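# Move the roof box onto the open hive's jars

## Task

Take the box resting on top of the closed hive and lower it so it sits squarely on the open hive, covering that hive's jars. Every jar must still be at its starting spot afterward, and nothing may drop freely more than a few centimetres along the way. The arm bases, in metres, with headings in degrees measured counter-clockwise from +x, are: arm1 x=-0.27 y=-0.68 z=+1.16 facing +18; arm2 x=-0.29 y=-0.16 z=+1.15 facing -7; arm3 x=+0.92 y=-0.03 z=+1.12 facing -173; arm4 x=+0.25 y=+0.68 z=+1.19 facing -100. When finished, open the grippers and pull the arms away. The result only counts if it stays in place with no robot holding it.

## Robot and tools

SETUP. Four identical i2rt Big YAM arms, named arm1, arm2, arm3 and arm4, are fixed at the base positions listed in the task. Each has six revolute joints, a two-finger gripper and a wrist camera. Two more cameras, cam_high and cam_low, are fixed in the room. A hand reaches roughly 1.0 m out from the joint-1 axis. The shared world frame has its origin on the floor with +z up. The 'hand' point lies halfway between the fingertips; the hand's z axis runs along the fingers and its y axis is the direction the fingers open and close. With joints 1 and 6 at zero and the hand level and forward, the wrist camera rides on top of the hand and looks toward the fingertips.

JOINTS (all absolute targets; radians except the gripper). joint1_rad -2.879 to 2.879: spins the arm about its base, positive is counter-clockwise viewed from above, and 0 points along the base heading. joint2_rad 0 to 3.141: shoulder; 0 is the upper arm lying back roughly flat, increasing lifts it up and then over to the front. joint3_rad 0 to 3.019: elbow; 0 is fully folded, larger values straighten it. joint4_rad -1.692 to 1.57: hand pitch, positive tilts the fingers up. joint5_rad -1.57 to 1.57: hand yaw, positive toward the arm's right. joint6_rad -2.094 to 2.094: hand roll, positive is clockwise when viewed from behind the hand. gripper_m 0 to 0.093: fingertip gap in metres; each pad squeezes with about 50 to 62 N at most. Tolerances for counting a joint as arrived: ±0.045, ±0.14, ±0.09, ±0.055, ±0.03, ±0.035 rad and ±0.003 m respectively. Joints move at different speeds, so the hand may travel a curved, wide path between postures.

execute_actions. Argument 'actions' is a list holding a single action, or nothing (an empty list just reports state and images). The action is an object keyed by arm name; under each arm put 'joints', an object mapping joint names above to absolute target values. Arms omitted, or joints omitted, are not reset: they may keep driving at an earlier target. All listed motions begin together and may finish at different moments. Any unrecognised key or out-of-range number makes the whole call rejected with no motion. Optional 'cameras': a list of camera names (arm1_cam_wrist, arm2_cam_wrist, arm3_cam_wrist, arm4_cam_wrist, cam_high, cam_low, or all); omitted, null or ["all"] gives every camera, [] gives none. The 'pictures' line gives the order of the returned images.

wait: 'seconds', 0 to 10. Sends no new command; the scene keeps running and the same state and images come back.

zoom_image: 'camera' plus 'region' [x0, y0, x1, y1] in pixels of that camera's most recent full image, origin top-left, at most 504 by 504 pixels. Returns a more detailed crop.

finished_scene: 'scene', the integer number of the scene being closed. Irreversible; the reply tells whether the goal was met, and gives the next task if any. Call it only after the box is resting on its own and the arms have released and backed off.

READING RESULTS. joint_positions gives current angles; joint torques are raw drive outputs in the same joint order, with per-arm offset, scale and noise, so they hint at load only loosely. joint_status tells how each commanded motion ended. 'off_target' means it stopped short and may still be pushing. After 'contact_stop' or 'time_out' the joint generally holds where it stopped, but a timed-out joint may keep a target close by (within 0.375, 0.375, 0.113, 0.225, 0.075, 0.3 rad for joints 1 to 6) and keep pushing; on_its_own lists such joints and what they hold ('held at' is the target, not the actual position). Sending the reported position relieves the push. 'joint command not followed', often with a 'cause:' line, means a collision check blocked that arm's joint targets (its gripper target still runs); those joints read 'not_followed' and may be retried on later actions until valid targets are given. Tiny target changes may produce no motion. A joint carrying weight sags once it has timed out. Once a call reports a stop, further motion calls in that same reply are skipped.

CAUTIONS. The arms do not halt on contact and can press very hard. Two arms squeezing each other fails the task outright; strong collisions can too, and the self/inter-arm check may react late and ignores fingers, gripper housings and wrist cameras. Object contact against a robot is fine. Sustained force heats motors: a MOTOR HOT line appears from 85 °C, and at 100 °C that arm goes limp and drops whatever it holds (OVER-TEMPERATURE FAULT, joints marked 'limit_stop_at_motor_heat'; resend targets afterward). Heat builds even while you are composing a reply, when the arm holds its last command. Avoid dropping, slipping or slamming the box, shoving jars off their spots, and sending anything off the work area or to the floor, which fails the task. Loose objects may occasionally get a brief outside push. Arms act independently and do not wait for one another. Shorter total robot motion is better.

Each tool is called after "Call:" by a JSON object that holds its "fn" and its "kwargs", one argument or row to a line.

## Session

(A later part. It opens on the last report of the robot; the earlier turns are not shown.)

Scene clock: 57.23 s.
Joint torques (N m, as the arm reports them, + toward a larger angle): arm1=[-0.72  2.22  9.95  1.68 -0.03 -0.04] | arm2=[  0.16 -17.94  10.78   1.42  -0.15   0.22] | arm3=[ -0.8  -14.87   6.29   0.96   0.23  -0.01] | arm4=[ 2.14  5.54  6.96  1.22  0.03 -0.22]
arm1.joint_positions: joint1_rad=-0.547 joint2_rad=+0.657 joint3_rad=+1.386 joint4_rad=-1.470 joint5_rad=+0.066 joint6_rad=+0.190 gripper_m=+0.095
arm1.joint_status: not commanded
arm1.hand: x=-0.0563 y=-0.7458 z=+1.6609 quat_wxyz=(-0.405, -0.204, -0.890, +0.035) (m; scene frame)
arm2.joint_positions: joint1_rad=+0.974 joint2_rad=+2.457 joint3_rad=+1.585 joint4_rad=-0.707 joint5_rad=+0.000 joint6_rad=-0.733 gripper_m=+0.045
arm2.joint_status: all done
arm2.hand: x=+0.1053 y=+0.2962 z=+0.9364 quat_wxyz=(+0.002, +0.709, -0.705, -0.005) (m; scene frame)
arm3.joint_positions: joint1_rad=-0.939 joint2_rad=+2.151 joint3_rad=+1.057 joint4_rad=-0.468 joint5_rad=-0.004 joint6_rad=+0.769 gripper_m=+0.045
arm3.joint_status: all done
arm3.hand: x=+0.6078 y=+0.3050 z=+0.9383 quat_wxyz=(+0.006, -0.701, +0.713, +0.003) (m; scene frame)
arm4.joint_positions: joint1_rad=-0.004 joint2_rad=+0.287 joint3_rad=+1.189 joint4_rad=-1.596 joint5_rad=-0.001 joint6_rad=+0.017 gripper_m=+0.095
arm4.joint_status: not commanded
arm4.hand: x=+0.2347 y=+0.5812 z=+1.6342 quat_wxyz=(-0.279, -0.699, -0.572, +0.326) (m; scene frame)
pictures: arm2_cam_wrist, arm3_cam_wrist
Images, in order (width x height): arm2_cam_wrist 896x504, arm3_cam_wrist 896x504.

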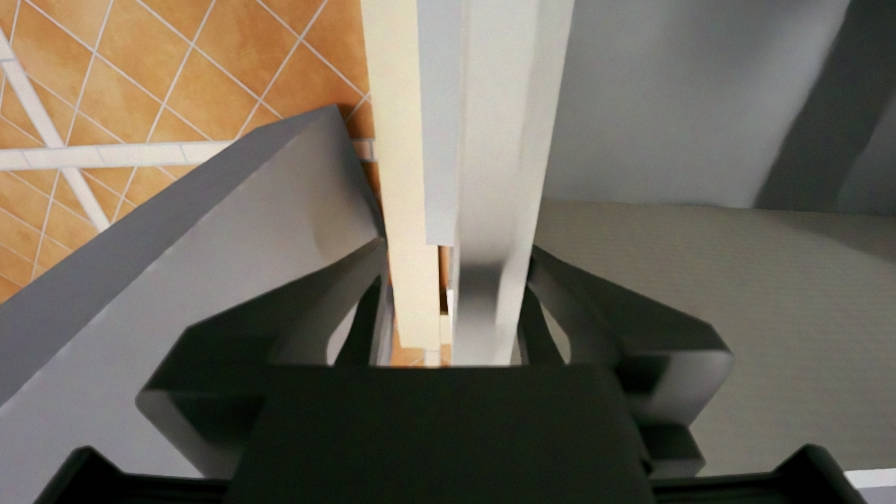

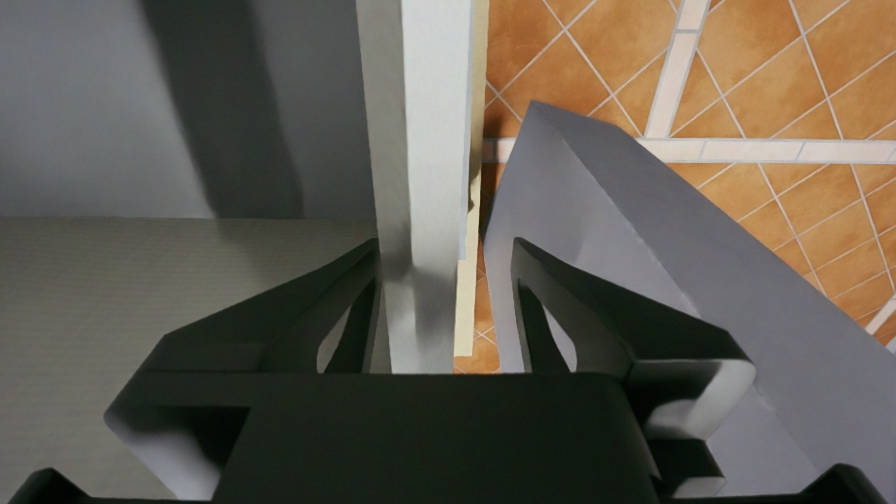

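Call:
{"fn": "execute_actions", "kwargs": {
  "actions": [
    {"arm2":{"joints":{"joint3_rad":1.64,"gripper_m":0.0}},"arm3":{"joints":{"joint3_rad":1.095,"gripper_m":0.0}}}
  ],
  "cameras": ["arm2_cam_wrist","arm3_cam_wrist","arm4_cam_wrist"]
}}

Scene clock: 59.23 s.
Joint torques (N m, as the arm reports them, + toward a larger angle): arm1=[-0.67  2.27 10.02  1.72 -0.02 -0.01] | arm2=[  0.74 -18.19  10.6    1.03  -0.59   0.17] | arm3=[ -1.15 -15.01   6.29   0.67   0.45  -0.1 ] | arm4=[ 1.99  5.46  6.98  1.22  0.03 -0.22]
arm1.joint_positions: joint1_rad=-0.547 joint2_rad=+0.657 joint3_rad=+1.386 joint4_rad=-1.470 joint5_rad=+0.066 joint6_rad=+0.190 gripper_m=+0.095
arm1.joint_status: not commanded
arm1.hand: x=-0.0563 y=-0.7458 z=+1.6609 quat_wxyz=(-0.405, -0.204, -0.890, +0.035) (m; scene frame)
arm2.joint_positions: joint1_rad=+0.964 joint2_rad=+2.457 joint3_rad=+1.599 joint4_rad=-0.696 joint5_rad=+0.011 joint6_rad=-0.727 gripper_m=+0.019
arm2.joint_status: gripper_m off_target (ended at +0.019, target +0.000); the others done
arm2.hand: x=+0.1179 y=+0.2988 z=+0.9399 quat_wxyz=(-0.011, +0.704, -0.711, +0.000) (m; scene frame)
arm3.joint_positions: joint1_rad=-0.935 joint2_rad=+2.152 joint3_rad=+1.069 joint4_rad=-0.461 joint5_rad=-0.009 joint6_rad=+0.779 gripper_m=+0.018
arm3.joint_status: gripper_m off_target (ended at +0.018, target +0.000); the others done
arm3.hand: x=+0.5999 y=+0.3091 z=+0.9400 quat_wxyz=(+0.003, -0.699, +0.715, +0.012) (m; scene frame)
arm4.joint_positions: joint1_rad=-0.004 joint2_rad=+0.287 joint3_rad=+1.189 joint4_rad=-1.596 joint5_rad=-0.001 joint6_rad=+0.017 gripper_m=+0.095
arm4.joint_status: not commanded
arm4.hand: x=+0.2347 y=+0.5812 z=+1.6342 quat_wxyz=(-0.279, -0.699, -0.572, +0.326) (m; scene frame)
pictures: arm2_cam_wrist, arm3_cam_wrist, arm4_cam_wrist
Images, in order (width x height): arm2_cam_wrist 896x504, arm3_cam_wrist 896x504, arm4_cam_wrist 896x504.

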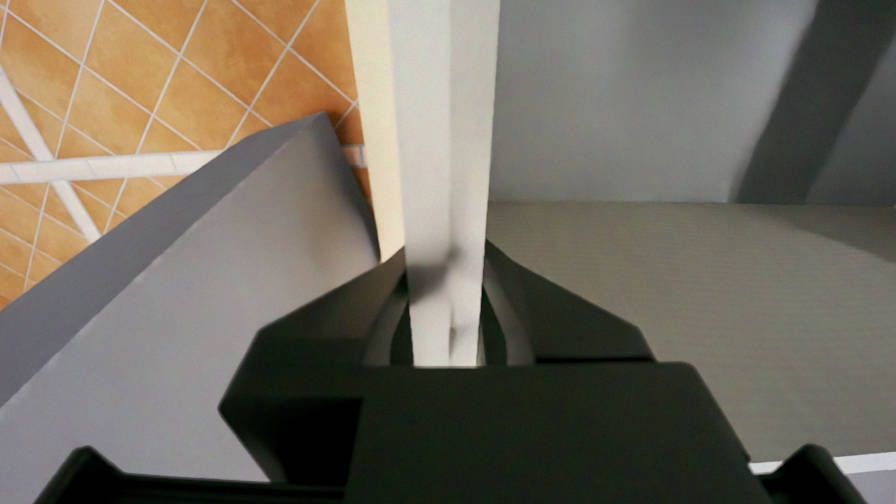

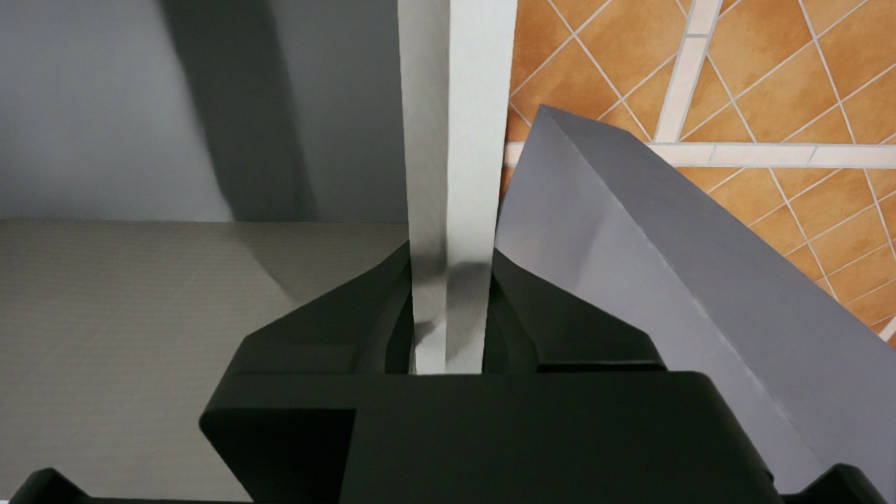

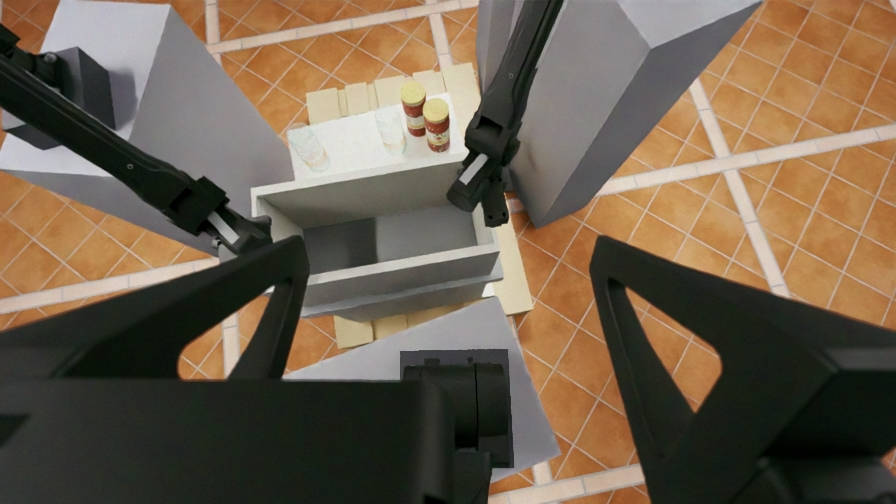

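Call:
{"fn": "execute_actions", "kwargs": {
  "actions": [
    {"arm2":{"joints":{"joint1_rad":0.965,"joint2_rad":2.34,"joint3_rad":1.61,"joint4_rad":-0.78}},"arm3":{"joints":{"joint1_rad":-0.935,"joint2_rad":2.015,"joint3_rad":1.085,"joint4_rad":-0.58}}}
  ],
  "cameras": ["cam_low","cam_high"]
}}

Scene clock: 66.23 s.
Joint torques (N m, as the arm reports them, + toward a larger angle): arm1=[-0.57  2.58  9.98  1.69  0.02 -0.03] | arm2=[  1.14 -24.47   7.67  -0.98  -1.46   0.21] | arm3=[ -0.99 -22.58   5.71  -1.06   0.6   -0.22] | arm4=[ 2.14  5.46  6.95  1.21  0.02 -0.22]
arm1.joint_positions: joint1_rad=-0.547 joint2_rad=+0.657 joint3_rad=+1.386 joint4_rad=-1.470 joint5_rad=+0.066 joint6_rad=+0.190 gripper_m=+0.095
arm1.joint_status: not commanded
arm1.hand: x=-0.0563 y=-0.7458 z=+1.6609 quat_wxyz=(-0.405, -0.204, -0.890, +0.035) (m; scene frame)
arm2.joint_positions: joint1_rad=+0.956 joint2_rad=+2.444 joint3_rad=+1.599 joint4_rad=-0.733 joint5_rad=+0.031 joint6_rad=-0.728 gripper_m=+0.019
arm2.joint_status: all done
arm2.hand: x=+0.1209 y=+0.2892 z=+0.9470 quat_wxyz=(+0.001, +0.701, -0.713, +0.011) (m; scene frame)
arm3.joint_positions: joint1_rad=-0.925 joint2_rad=+2.109 joint3_rad=+1.068 joint4_rad=-0.549 joint5_rad=-0.013 joint6_rad=+0.790 gripper_m=+0.018
arm3.joint_status: all done
arm3.hand: x=+0.6023 y=+0.2983 z=+0.9588 quat_wxyz=(+0.001, -0.699, +0.715, -0.012) (m; scene frame)
arm4.joint_positions: joint1_rad=-0.004 joint2_rad=+0.287 joint3_rad=+1.189 joint4_rad=-1.596 joint5_rad=-0.001 joint6_rad=+0.017 gripper_m=+0.095
arm4.joint_status: not commanded
arm4.hand: x=+0.2347 y=+0.5812 z=+1.6342 quat_wxyz=(-0.279, -0.699, -0.572, +0.326) (m; scene frame)
pictures: cam_high, cam_low
Images, in order (width x height): cam_high 896x504, cam_low 896x504.

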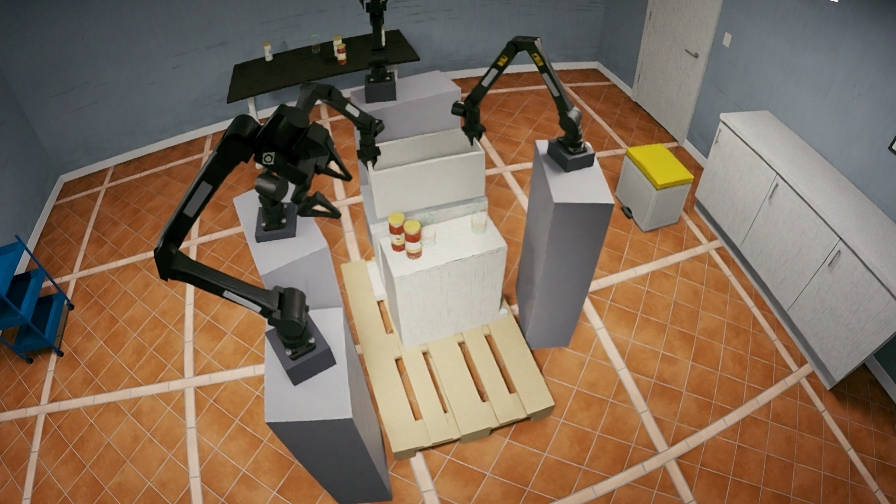

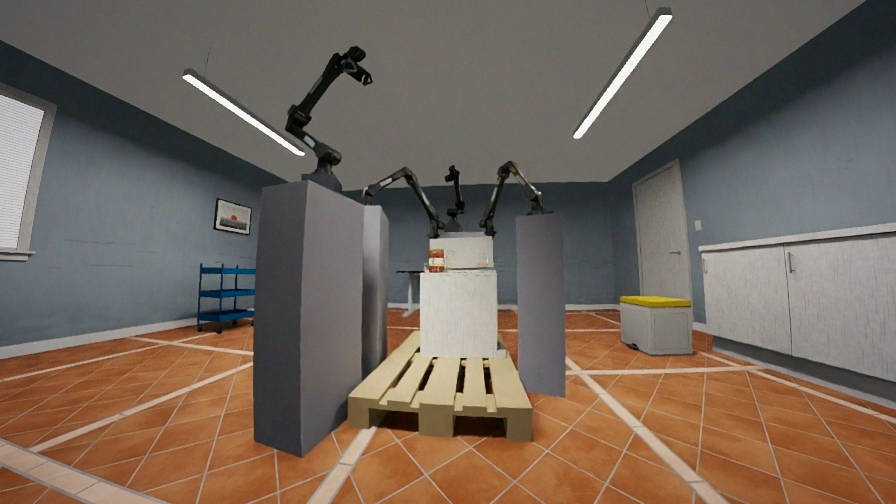

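Call:
{"fn": "execute_actions", "kwargs": {
  "actions": [
    {"arm2":{"joints":{"joint1_rad":0.965,"joint2_rad":2.215,"joint3_rad":1.63,"joint4_rad":-0.785}},"arm3":{"joints":{"joint1_rad":-0.935,"joint2_rad":1.92,"joint3_rad":1.11,"joint4_rad":-0.595}}}
  ],
  "cameras": ["cam_low"]
}}

Scene clock: 68.80 s.
Joint torques (N m, as the arm reports them, + toward a larger angle): arm1=[-1.01  2.37  9.87  1.68  0.01 -0.03] | arm2=[ -0.1  -26.35  11.16   0.93  -0.16   0.03] | arm3=[  0.62 -21.03   8.84   0.15  -0.03  -0.11] | arm4=[ 2.08  5.42  6.95  1.2   0.03 -0.22]
arm1.joint_positions: joint1_rad=-0.547 joint2_rad=+0.657 joint3_rad=+1.386 joint4_rad=-1.470 joint5_rad=+0.066 joint6_rad=+0.190 gripper_m=+0.095
arm1.joint_status: not commanded
arm1.hand: x=-0.0563 y=-0.7458 z=+1.6609 quat_wxyz=(-0.405, -0.204, -0.890, +0.035) (m; scene frame)
arm2.joint_positions: joint1_rad=+0.972 joint2_rad=+2.339 joint3_rad=+1.592 joint4_rad=-0.784 joint5_rad=+0.000 joint6_rad=-0.712 gripper_m=+0.019
arm2.joint_status: all done
arm2.hand: x=+0.1210 y=+0.3111 z=+1.0075 quat_wxyz=(-0.022, +0.701, -0.713, -0.006) (m; scene frame)
arm3.joint_positions: joint1_rad=-0.946 joint2_rad=+1.999 joint3_rad=+1.063 joint4_rad=-0.591 joint5_rad=+0.004 joint6_rad=+0.780 gripper_m=+0.018
arm3.joint_status: all done
arm3.hand: x=+0.6007 y=+0.3178 z=+1.0069 quat_wxyz=(+0.010, -0.695, +0.719, +0.019) (m; scene frame)
arm4.joint_positions: joint1_rad=-0.004 joint2_rad=+0.287 joint3_rad=+1.189 joint4_rad=-1.596 joint5_rad=-0.001 joint6_rad=+0.017 gripper_m=+0.095
arm4.joint_status: not commanded
arm4.hand: x=+0.2347 y=+0.5812 z=+1.6342 quat_wxyz=(-0.279, -0.699, -0.572, +0.326) (m; scene frame)
pictures: cam_low
Images, in order (width x height): cam_low 896x504.

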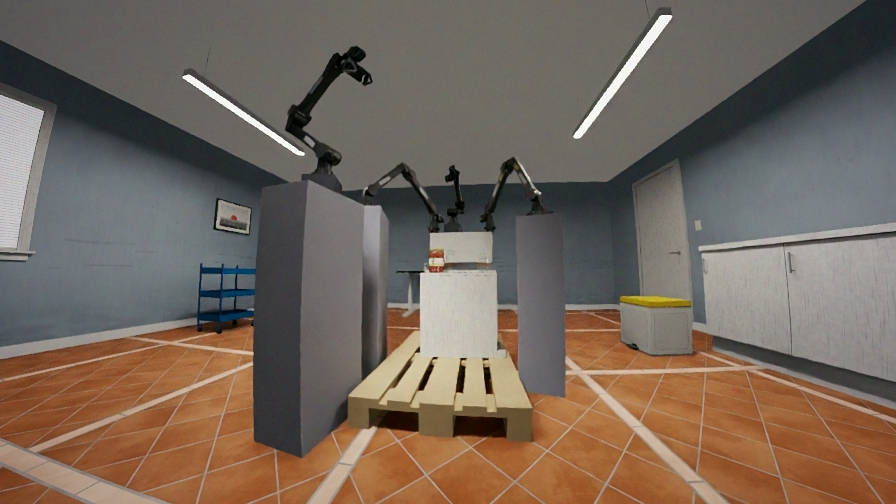

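Call:
{"fn": "execute_actions", "kwargs": {
  "actions": [
    {"arm2":{"joints":{"joint1_rad":0.965,"joint2_rad":2.068,"joint3_rad":1.62,"joint4_rad":-0.95}},"arm3":{"joints":{"joint1_rad":-0.935,"joint2_rad":1.746,"joint3_rad":1.14,"joint4_rad":-0.825}}}
  ],
  "cameras": []
}}

Call:
{"fn": "execute_actions", "kwargs": {
  "actions": [
    {"arm2":{"joints":{"joint1_rad":0.965,"joint2_rad":1.975,"joint3_rad":1.675,"joint4_rad":-1.09}},"arm3":{"joints":{"joint1_rad":-0.935,"joint2_rad":1.63,"joint3_rad":1.215,"joint4_rad":-1.01}}}
  ],
  "cameras": ["cam_low","cam_high","arm4_cam_wrist"]
}}

Scene clock: 72.70 s.
Joint torques (N m, as the arm reports them, + toward a larger angle): arm1=[-0.45  2.55  9.99  1.68  0.   -0.02] | arm2=[  0.41 -24.13  12.22   0.87  -0.36   0.07] | arm3=[ -0.18 -17.58  12.12  -0.38   0.36  -0.19] | arm4=[ 2.08  5.46  6.96  1.23  0.02 -0.22]
arm1.joint_positions: joint1_rad=-0.547 joint2_rad=+0.657 joint3_rad=+1.386 joint4_rad=-1.470 joint5_rad=+0.066 joint6_rad=+0.190 gripper_m=+0.095
arm1.joint_status: not commanded
arm1.hand: x=-0.0563 y=-0.7458 z=+1.6609 quat_wxyz=(-0.405, -0.204, -0.890, +0.035) (m; scene frame)
arm2.joint_positions: joint1_rad=+0.961 joint2_rad=+2.174 joint3_rad=+1.579 joint4_rad=-0.946 joint5_rad=+0.005 joint6_rad=-0.717 gripper_m=+0.019
arm2.joint_status: all done
arm2.hand: x=+0.1218 y=+0.2994 z=+1.1010 quat_wxyz=(-0.017, +0.699, -0.715, -0.004) (m; scene frame)
arm3.joint_positions: joint1_rad=-0.938 joint2_rad=+1.797 joint3_rad=+1.065 joint4_rad=-0.809 joint5_rad=-0.007 joint6_rad=+0.788 gripper_m=+0.018
arm3.joint_status: all done
arm3.hand: x=+0.6046 y=+0.3037 z=+1.0968 quat_wxyz=(+0.004, -0.695, +0.719, +0.013) (m; scene frame)
arm4.joint_positions: joint1_rad=-0.004 joint2_rad=+0.287 joint3_rad=+1.189 joint4_rad=-1.596 joint5_rad=-0.001 joint6_rad=+0.017 gripper_m=+0.095
arm4.joint_status: not commanded
arm4.hand: x=+0.2347 y=+0.5812 z=+1.6342 quat_wxyz=(-0.279, -0.699, -0.572, +0.326) (m; scene frame)
pictures: none
No camera images: the call's "cameras" was empty. Leave "cameras" out to get every camera's image.

Scene clock: 74.73 s.
Joint torques (N m, as the arm reports them, + toward a larger angle): arm1=[-0.72  2.52  9.87  1.69  0.   -0.01] | arm2=[  0.63 -23.33  17.88  -0.16  -0.88   0.17] | arm3=[ -1.   -18.75  14.08  -0.8    0.64  -0.19] | arm4=[ 2.13  5.51  6.96  1.22  0.03 -0.22]
arm1.joint_positions: joint1_rad=-0.547 joint2_rad=+0.657 joint3_rad=+1.386 joint4_rad=-1.470 joint5_rad=+0.066 joint6_rad=+0.190 gripper_m=+0.095
arm1.joint_status: not commanded
arm1.hand: x=-0.0563 y=-0.7458 z=+1.6609 quat_wxyz=(-0.405, -0.204, -0.890, +0.035) (m; scene frame)
arm2.joint_positions: joint1_rad=+0.958 joint2_rad=+2.077 joint3_rad=+1.579 joint4_rad=-1.063 joint5_rad=+0.017 joint6_rad=-0.728 gripper_m=+0.019
arm2.joint_status: joint3_rad time_out (moved +0.000 of +0.096); the others done
arm2.on_its_own: joint3_rad reads +1.579 and still pushes toward +1.675 since a time_out
arm2.hand: x=+0.1160 y=+0.2861 z=+1.1571 quat_wxyz=(-0.007, +0.702, -0.712, +0.003) (m; scene frame)
arm3.joint_positions: joint1_rad=-0.926 joint2_rad=+1.700 joint3_rad=+1.124 joint4_rad=-0.984 joint5_rad=-0.014 joint6_rad=+0.788 gripper_m=+0.018
arm3.joint_status: joint3_rad time_out (moved +0.059 of +0.150); the others done
arm3.on_its_own: joint3_rad reads +1.124 and still pushes toward +1.215 since a time_out
arm3.hand: x=+0.6010 y=+0.2960 z=+1.1569 quat_wxyz=(+0.000, -0.699, +0.715, +0.004) (m; scene frame)
arm4.joint_positions: joint1_rad=-0.004 joint2_rad=+0.287 joint3_rad=+1.189 joint4_rad=-1.596 joint5_rad=-0.001 joint6_rad=+0.017 gripper_m=+0.095
arm4.joint_status: not commanded
arm4.hand: x=+0.2347 y=+0.5812 z=+1.6342 quat_wxyz=(-0.279, -0.699, -0.572, +0.326) (m; scene frame)
pictures: arm4_cam_wrist, cam_high, cam_low
Images, in order (width x height): arm4_cam_wrist 896x504, cam_high 896x504, cam_low 896x504.

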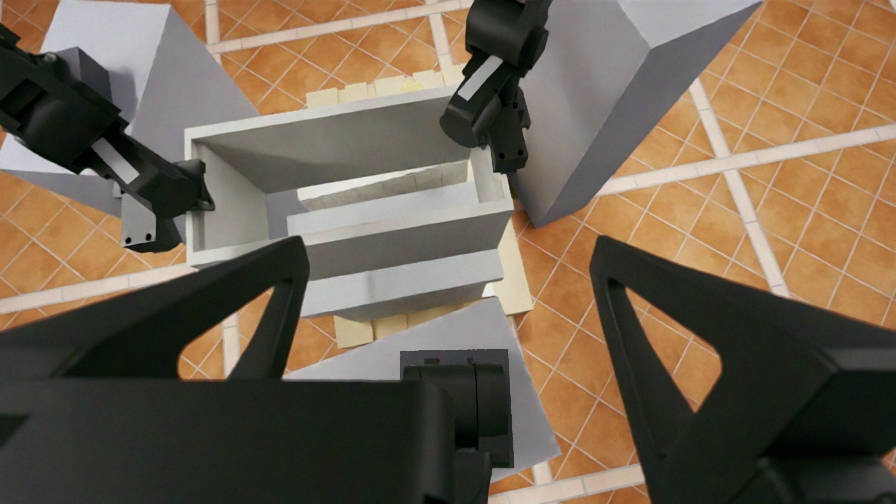

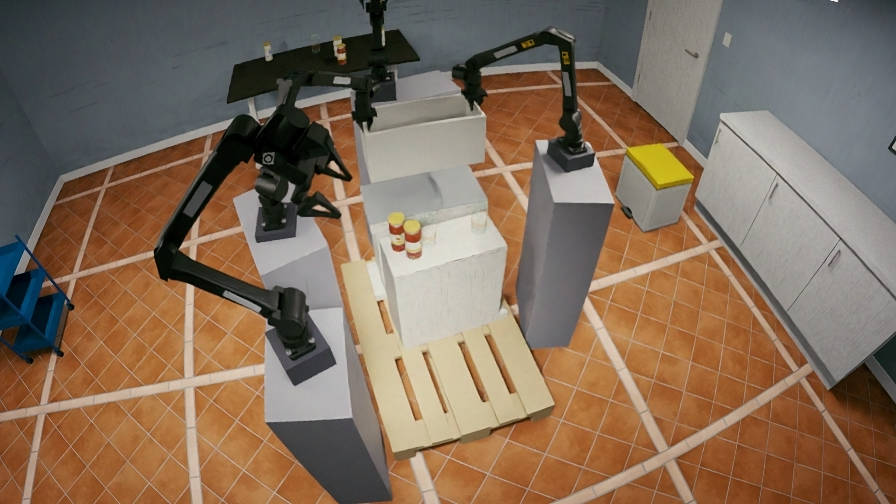

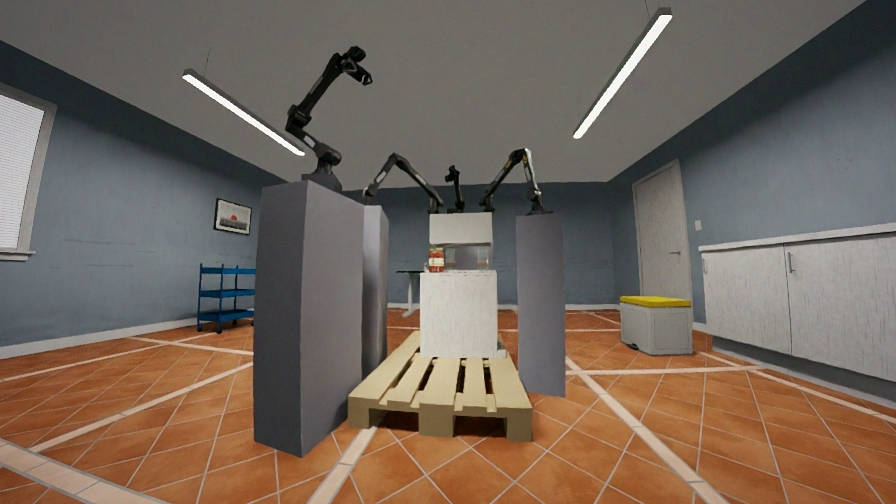

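Call:
{"fn": "zoom_image", "kwargs": {
  "camera": "cam_low",
  "region": [410, 195, 510, 285]
}}

Call:
{"fn": "zoom_image", "kwargs": {
  "camera": "cam_high",
  "region": [340, 80, 540, 280]
}}

Region (410, 195, 510, 285) of cam_low's 896x504 image, scaled by 5.040, with more detail than that image has; it fills the top 454 rows of this view, and the rest is white.

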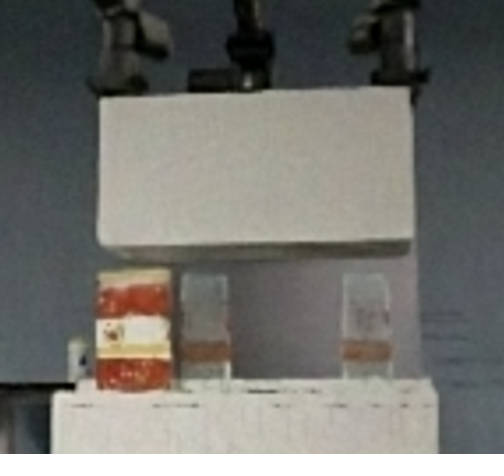

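Region (340, 80, 540, 280) of cam_high's 896x504 image, scaled by 2.520, with more detail than that image has.

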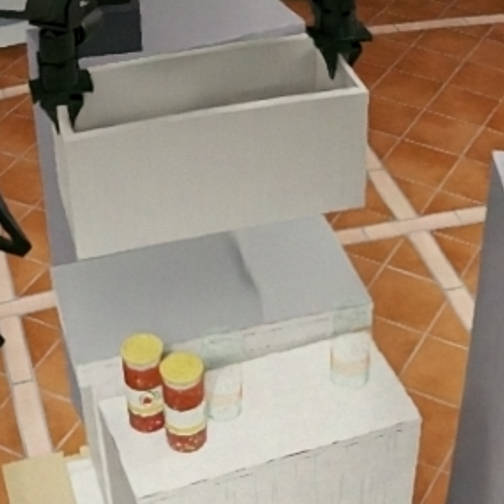

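Call:
{"fn": "execute_actions", "kwargs": {
  "actions": [
    {"arm2":{"joints":{"joint1_rad":0.855,"joint2_rad":1.836,"joint3_rad":1.477,"joint4_rad":-1.05,"joint5_rad":0,"joint6_rad":-0.845}},"arm3":{"joints":{"joint1_rad":-0.782,"joint2_rad":1.477,"joint3_rad":1.068,"joint4_rad":-1.04,"joint5_rad":0,"joint6_rad":0.94}}}
  ],
  "cameras": ["cam_low","cam_high"]
}}

Scene clock: 84.27 s.
Joint torques (N m, as the arm reports them, + toward a larger angle): arm1=[-0.81  2.58  9.89  1.76 -0.03  0.  ] | arm2=[  0.49 -22.03  13.8    1.09  -0.6   -0.13] | arm3=[  0.19 -15.51  12.73   0.28   0.37  -0.06] | arm4=[ 2.05  5.51  6.98  1.23  0.03 -0.22]
arm1.joint_positions: joint1_rad=-0.547 joint2_rad=+0.657 joint3_rad=+1.386 joint4_rad=-1.470 joint5_rad=+0.066 joint6_rad=+0.190 gripper_m=+0.095
arm1.joint_status: not commanded
arm1.hand: x=-0.0563 y=-0.7458 z=+1.6609 quat_wxyz=(-0.405, -0.204, -0.890, +0.035) (m; scene frame)
arm2.joint_positions: joint1_rad=+0.854 joint2_rad=+1.939 joint3_rad=+1.424 joint4_rad=-1.056 joint5_rad=+0.011 joint6_rad=-0.822 gripper_m=+0.019
arm2.joint_status: all done
arm2.hand: x=+0.1224 y=+0.2097 z=+1.1817 quat_wxyz=(-0.002, +0.698, -0.716, +0.000) (m; scene frame)
arm3.joint_positions: joint1_rad=-0.790 joint2_rad=+1.539 joint3_rad=+0.998 joint4_rad=-1.043 joint5_rad=-0.007 joint6_rad=+0.945 gripper_m=+0.018
arm3.joint_status: all done
arm3.hand: x=+0.6060 y=+0.2133 z=+1.1813 quat_wxyz=(+0.005, -0.692, +0.722, -0.009) (m; scene frame)
arm4.joint_positions: joint1_rad=-0.004 joint2_rad=+0.287 joint3_rad=+1.189 joint4_rad=-1.596 joint5_rad=-0.001 joint6_rad=+0.017 gripper_m=+0.095
arm4.joint_status: not commanded
arm4.hand: x=+0.2347 y=+0.5812 z=+1.6342 quat_wxyz=(-0.279, -0.699, -0.572, +0.326) (m; scene frame)
pictures: cam_high, cam_low
Images, in order (width x height): cam_high 896x504, cam_low 896x504.

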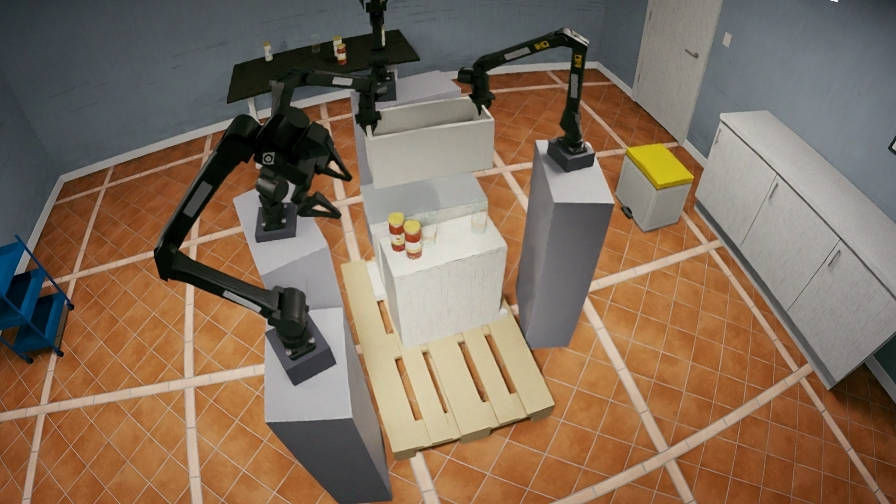

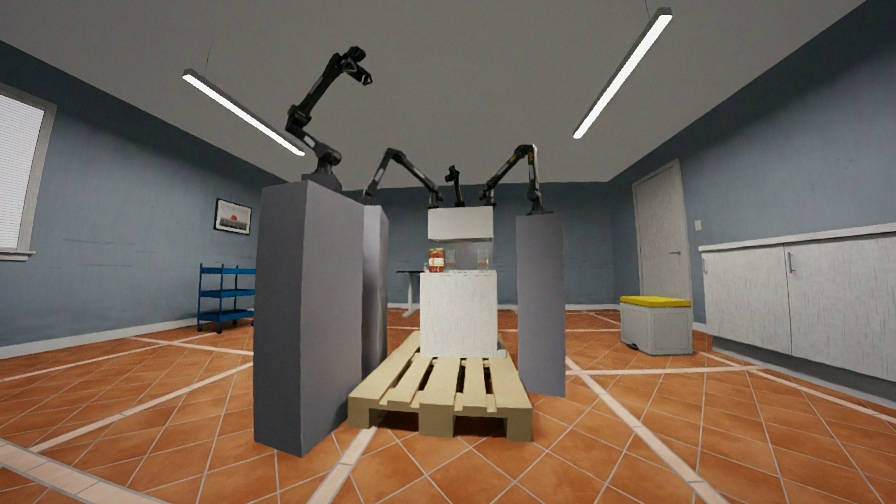

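Call:
{"fn": "execute_actions", "kwargs": {
  "actions": [
    {"arm2":{"joints":{"joint1_rad":0.738,"joint2_rad":1.737,"joint3_rad":1.322,"joint4_rad":-1.0,"joint5_rad":0,"joint6_rad":-0.97}},"arm3":{"joints":{"joint1_rad":-0.602,"joint2_rad":1.372,"joint3_rad":0.984,"joint4_rad":-1.04,"joint5_rad":0,"joint6_rad":1.105}}}
  ],
  "cameras": []
}}

Call:
{"fn": "execute_actions", "kwargs": {
  "actions": [
    {"arm2":{"joints":{"joint1_rad":0.596,"joint2_rad":1.655,"joint3_rad":1.207,"joint4_rad":-0.973,"joint5_rad":0,"joint6_rad":-1.11}},"arm3":{"joints":{"joint1_rad":-0.388,"joint2_rad":1.295,"joint3_rad":0.917,"joint4_rad":-1.055,"joint5_rad":0,"joint6_rad":1.32}}}
  ]
}}

Scene clock: 87.00 s.
Joint torques (N m, as the arm reports them, + toward a larger angle): arm1=[-0.71  2.59  9.93  1.62 -0.02 -0.06] | arm2=[ -0.56 -19.58  14.44   1.18  -0.52  -0.29] | arm3=[  0.74 -14.47  13.81   0.54   0.24  -0.14] | arm4=[ 2.02  5.49  6.98  1.21  0.03 -0.22]
arm1.joint_positions: joint1_rad=-0.547 joint2_rad=+0.657 joint3_rad=+1.386 joint4_rad=-1.470 joint5_rad=+0.066 joint6_rad=+0.190 gripper_m=+0.095
arm1.joint_status: not commanded
arm1.hand: x=-0.0563 y=-0.7458 z=+1.6609 quat_wxyz=(-0.405, -0.204, -0.890, +0.035) (m; scene frame)
arm2.joint_positions: joint1_rad=+0.740 joint2_rad=+1.829 joint3_rad=+1.259 joint4_rad=-1.006 joint5_rad=+0.008 joint6_rad=-0.935 gripper_m=+0.019
arm2.joint_status: all done
arm2.hand: x=+0.1205 y=+0.1320 z=+1.1827 quat_wxyz=(+0.001, +0.698, -0.716, -0.001) (m; scene frame)
arm3.joint_positions: joint1_rad=-0.616 joint2_rad=+1.439 joint3_rad=+0.898 joint4_rad=-1.049 joint5_rad=-0.003 joint6_rad=+1.119 gripper_m=+0.018
arm3.joint_status: all done
arm3.hand: x=+0.6032 y=+0.1366 z=+1.1846 quat_wxyz=(+0.009, -0.692, +0.722, -0.011) (m; scene frame)
arm4.joint_positions: joint1_rad=-0.004 joint2_rad=+0.287 joint3_rad=+1.189 joint4_rad=-1.596 joint5_rad=-0.001 joint6_rad=+0.017 gripper_m=+0.095
arm4.joint_status: not commanded
arm4.hand: x=+0.2347 y=+0.5812 z=+1.6342 quat_wxyz=(-0.279, -0.699, -0.572, +0.326) (m; scene frame)
pictures: none
No camera images: the call's "cameras" was empty. Leave "cameras" out to get every camera's image.

Scene clock: 88.10 s.
Joint torques (N m, as the arm reports them, + toward a larger angle): arm1=[-0.77  2.4   9.91  1.71  0.   -0.02] | arm2=[ -0.07 -17.29  14.86   1.15  -0.44  -0.24] | arm3=[  0.51 -12.27  14.25   0.52   0.22  -0.2 ] | arm4=[ 2.15  5.56  6.96  1.22  0.02 -0.21]
arm1.joint_positions: joint1_rad=-0.547 joint2_rad=+0.657 joint3_rad=+1.386 joint4_rad=-1.470 joint5_rad=+0.066 joint6_rad=+0.190 gripper_m=+0.095
arm1.joint_status: not commanded
arm1.hand: x=-0.0563 y=-0.7458 z=+1.6609 quat_wxyz=(-0.405, -0.204, -0.890, +0.035) (m; scene frame)
arm2.joint_positions: joint1_rad=+0.596 joint2_rad=+1.739 joint3_rad=+1.138 joint4_rad=-0.981 joint5_rad=+0.006 joint6_rad=-1.079 gripper_m=+0.019
arm2.joint_status: all done
arm2.hand: x=+0.1215 y=+0.0517 z=+1.1854 quat_wxyz=(+0.004, +0.698, -0.716, -0.004) (m; scene frame)
arm3.joint_positions: joint1_rad=-0.400 joint2_rad=+1.355 joint3_rad=+0.825 joint4_rad=-1.065 joint5_rad=-0.002 joint6_rad=+1.340 gripper_m=+0.018
arm3.joint_status: joint3_rad off_target (ended at +0.825, target +0.917); the others done
arm3.hand: x=+0.6037 y=+0.0560 z=+1.1880 quat_wxyz=(+0.012, -0.690, +0.724, -0.013) (m; scene frame)
arm4.joint_positions: joint1_rad=-0.004 joint2_rad=+0.287 joint3_rad=+1.189 joint4_rad=-1.596 joint5_rad=-0.001 joint6_rad=+0.017 gripper_m=+0.095
arm4.joint_status: not commanded
arm4.hand: x=+0.2347 y=+0.5812 z=+1.6342 quat_wxyz=(-0.279, -0.699, -0.572, +0.326) (m; scene frame)
pictures: arm1_cam_wrist, arm2_cam_wrist, arm3_cam_wrist, arm4_cam_wrist, cam_high, cam_low
Images, in order (width x height): arm1_cam_wrist 896x504, arm2_cam_wrist 896x504, arm3_cam_wrist 896x504, arm4_cam_wrist 896x504, cam_high 896x504, cam_low 896x504.

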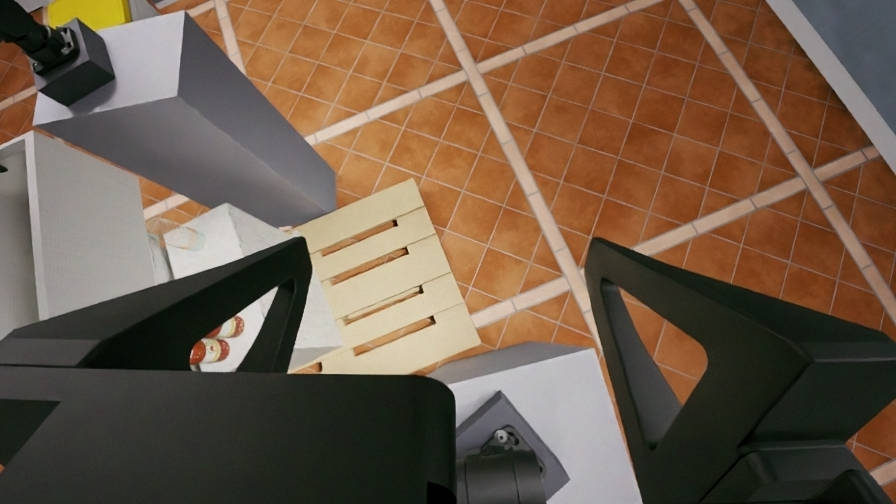

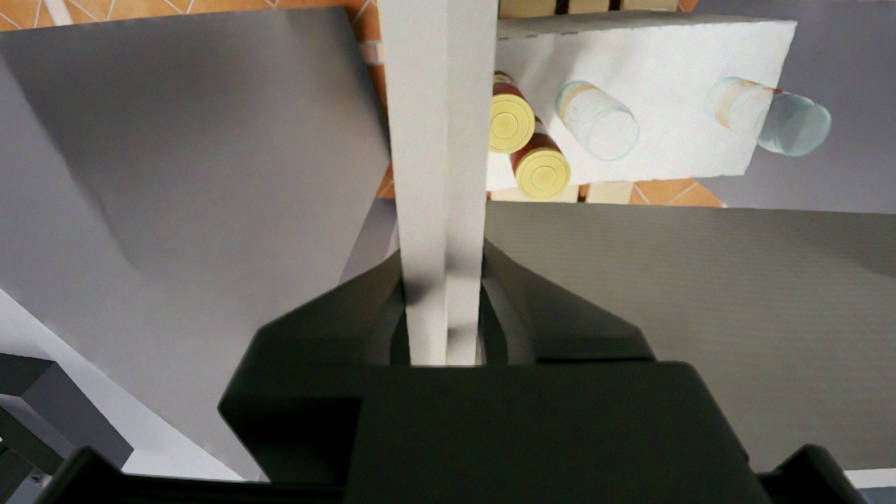

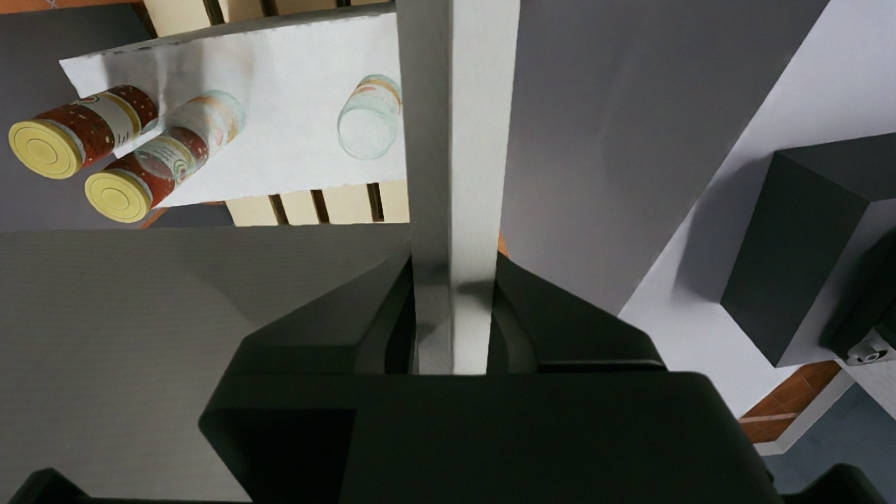

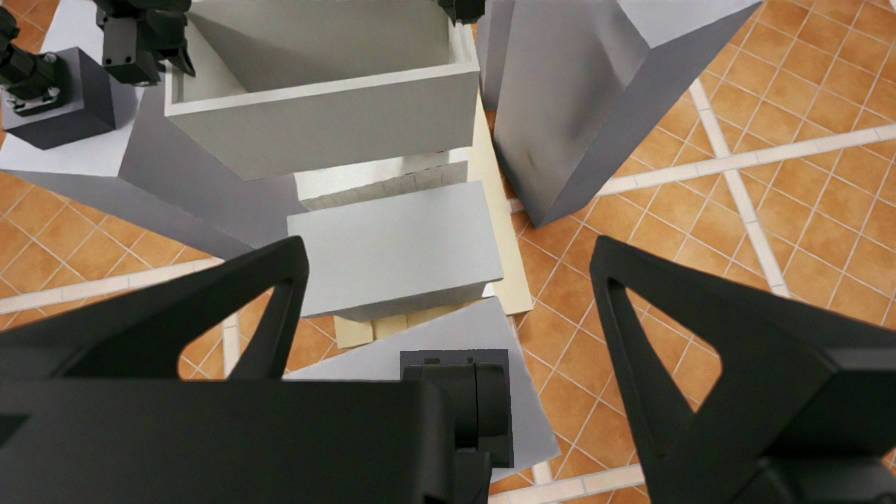

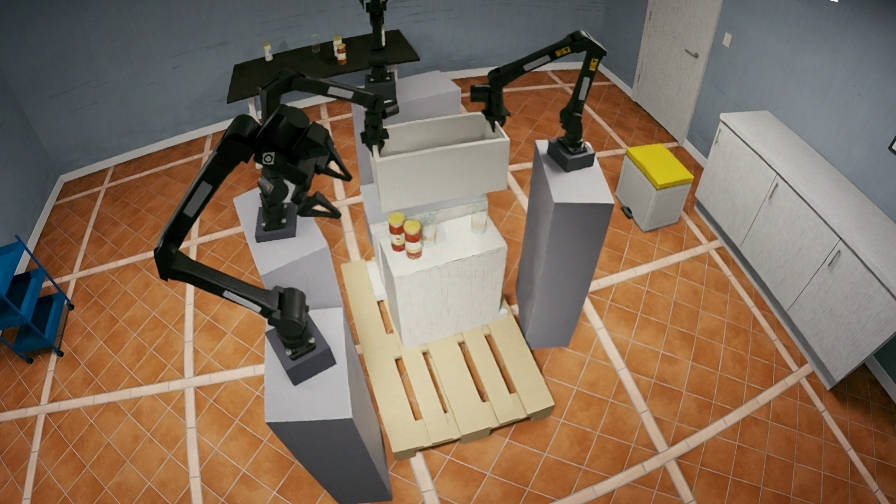

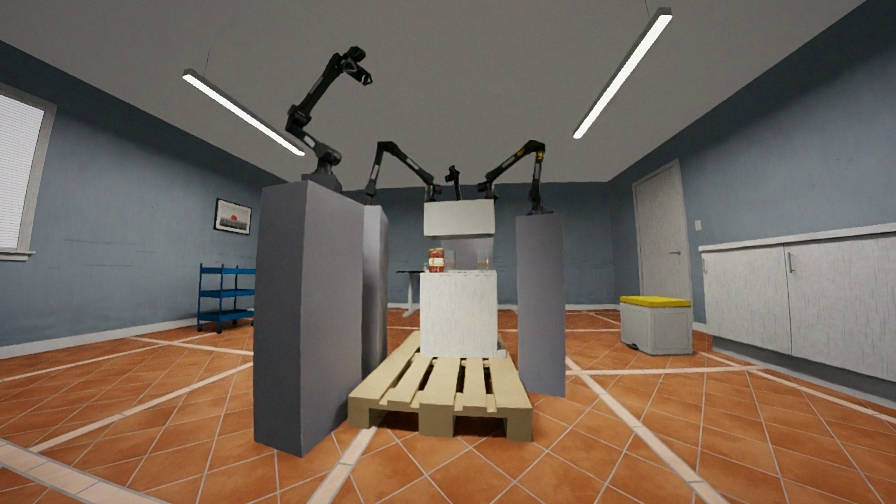

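Call:
{"fn": "zoom_image", "kwargs": {
  "camera": "cam_low",
  "region": [410, 190, 510, 290]
}}

Call:
{"fn": "zoom_image", "kwargs": {
  "camera": "arm2_cam_wrist",
  "region": [440, 0, 896, 250]
}}

Call:
{"fn": "zoom_image", "kwargs": {
  "camera": "arm3_cam_wrist",
  "region": [0, 0, 456, 250]
}}

Region (410, 190, 510, 290) of cam_low's 896x504 image, scaled by 5.040, with more detail than that image has.

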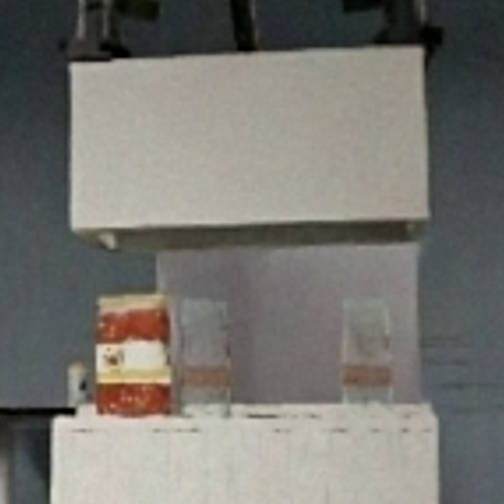

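Region (440, 0, 896, 250) of arm2_cam_wrist's 896x504 image, scaled by 1.105, with more detail than that image has; it fills the top 276 rows of this view, and the rest is white.

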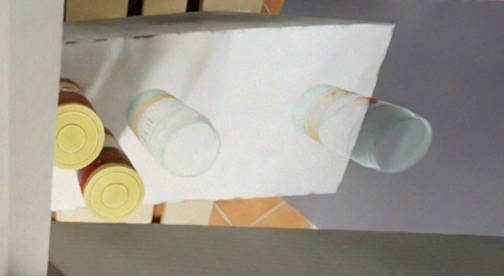

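Region (0, 0, 456, 250) of arm3_cam_wrist's 896x504 image, scaled by 1.105, with more detail than that image has; it fills the top 276 rows of this view, and the rest is white.

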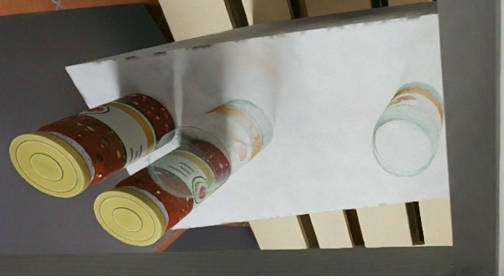

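Call:
{"fn": "execute_actions", "kwargs": {
  "actions": [
    {"arm2":{"joints":{"joint1_rad":0.413,"joint2_rad":1.538,"joint3_rad":1.028,"joint4_rad":-0.905,"joint5_rad":0,"joint6_rad":-1.365}},"arm3":{"joints":{"joint1_rad":-0.214,"joint2_rad":1.333,"joint3_rad":0.925,"joint4_rad":-1.01,"joint5_rad":0,"joint6_rad":1.41}}}
  ],
  "cameras": ["arm2_cam_wrist","arm3_cam_wrist","cam_low","cam_high"]
}}

Scene clock: 110.07 s.
Joint torques (N m, as the arm reports them, + toward a larger angle): arm1=[-0.75  2.43  9.88  1.74 -0.02  0.  ] | arm2=[  0.63 -15.89  13.1    1.47  -0.36  -0.04] | arm3=[  0.21 -10.98  14.78   0.75   0.    -0.29] | arm4=[ 1.97  5.46  6.96  1.21  0.02 -0.22]
arm1.joint_positions: joint1_rad=-0.547 joint2_rad=+0.657 joint3_rad=+1.386 joint4_rad=-1.470 joint5_rad=+0.066 joint6_rad=+0.190 gripper_m=+0.095
arm1.joint_status: not commanded
arm1.hand: x=-0.0563 y=-0.7458 z=+1.6609 quat_wxyz=(-0.405, -0.204, -0.890, +0.035) (m; scene frame)
arm2.joint_positions: joint1_rad=+0.404 joint2_rad=+1.624 joint3_rad=+0.973 joint4_rad=-0.921 joint5_rad=+0.004 joint6_rad=-1.352 gripper_m=+0.019
arm2.joint_status: all done
arm2.hand: x=+0.1041 y=-0.0451 z=+1.1814 quat_wxyz=(-0.001, +0.726, -0.688, -0.004) (m; scene frame)
arm3.joint_positions: joint1_rad=-0.219 joint2_rad=+1.371 joint3_rad=+0.825 joint4_rad=-1.024 joint5_rad=+0.003 joint6_rad=+1.439 gripper_m=+0.018
arm3.joint_status: joint3_rad time_out (moved +0.000 of +0.100); the others done
arm3.on_its_own: joint3_rad reads +0.825 and still pushes toward +0.925 since a time_out
arm3.hand: x=+0.5836 y=-0.0009 z=+1.1820 quat_wxyz=(+0.008, -0.719, +0.695, -0.001) (m; scene frame)
arm4.joint_positions: joint1_rad=-0.004 joint2_rad=+0.287 joint3_rad=+1.189 joint4_rad=-1.596 joint5_rad=-0.001 joint6_rad=+0.017 gripper_m=+0.095
arm4.joint_status: not commanded
arm4.hand: x=+0.2347 y=+0.5812 z=+1.6342 quat_wxyz=(-0.279, -0.699, -0.572, +0.326) (m; scene frame)
pictures: arm2_cam_wrist, arm3_cam_wrist, cam_high, cam_low
Images, in order (width x height): arm2_cam_wrist 896x504, arm3_cam_wrist 896x504, cam_high 896x504, cam_low 896x504.

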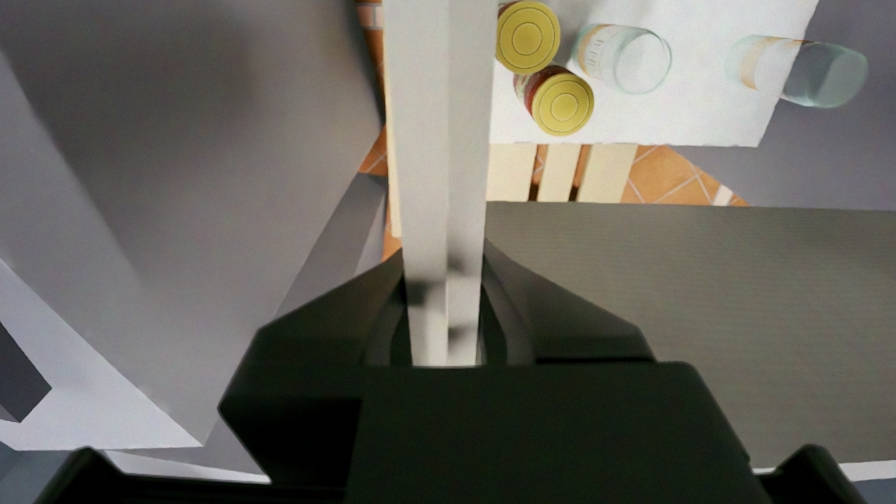

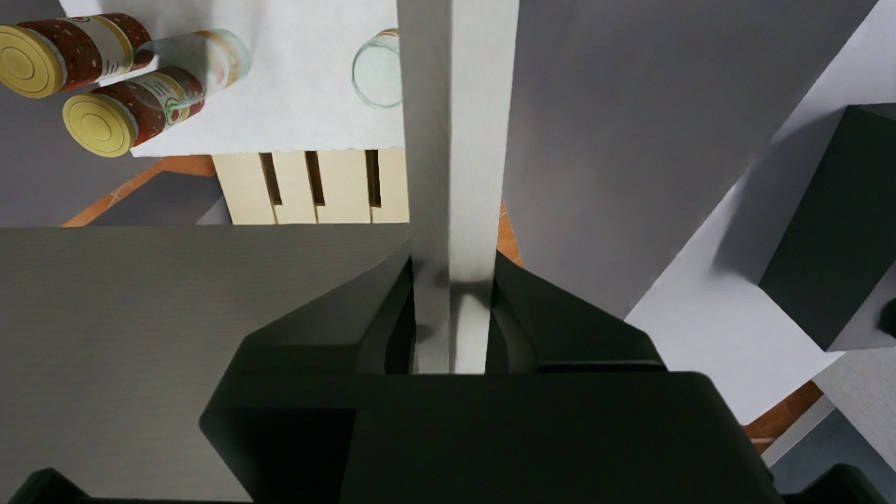

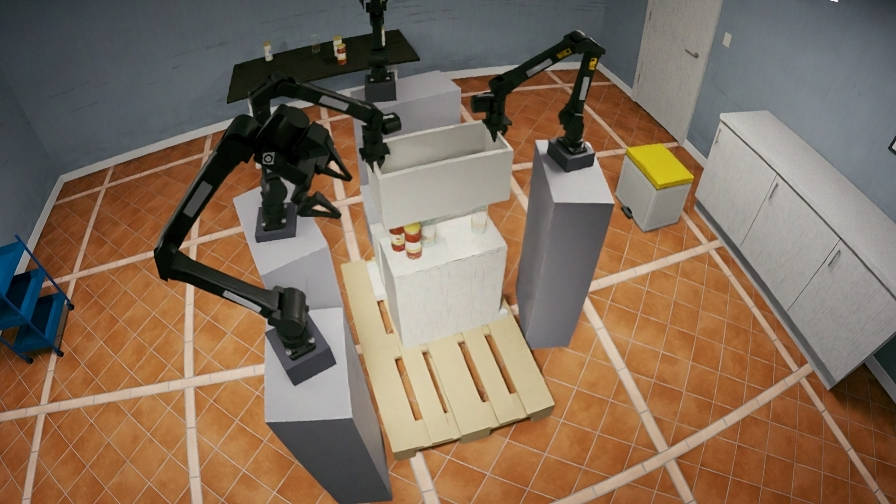

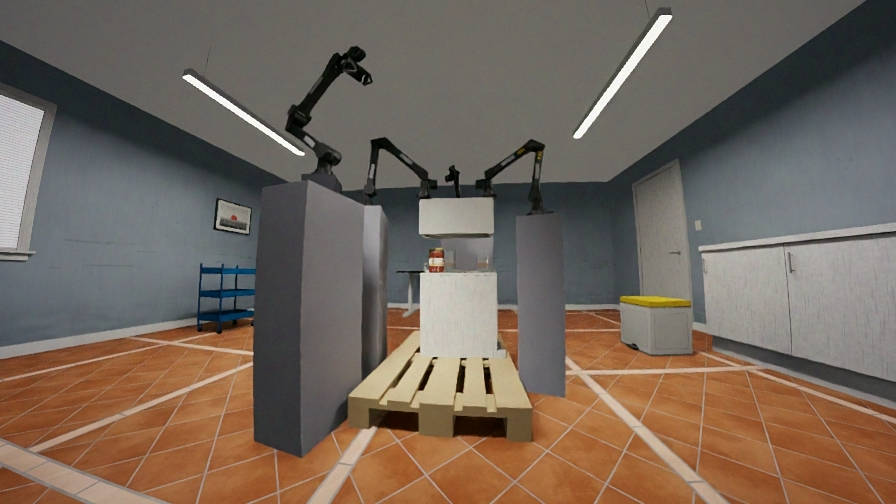

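Call:
{"fn": "zoom_image", "kwargs": {
  "camera": "cam_low",
  "region": [410, 190, 510, 290]
}}

Region (410, 190, 510, 290) of cam_low's 896x504 image, scaled by 5.040, with more detail than that image has.

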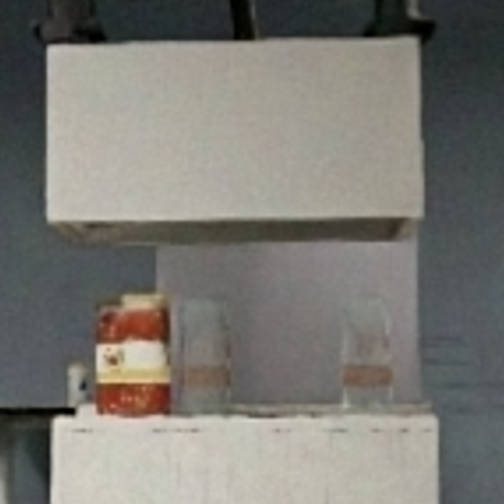

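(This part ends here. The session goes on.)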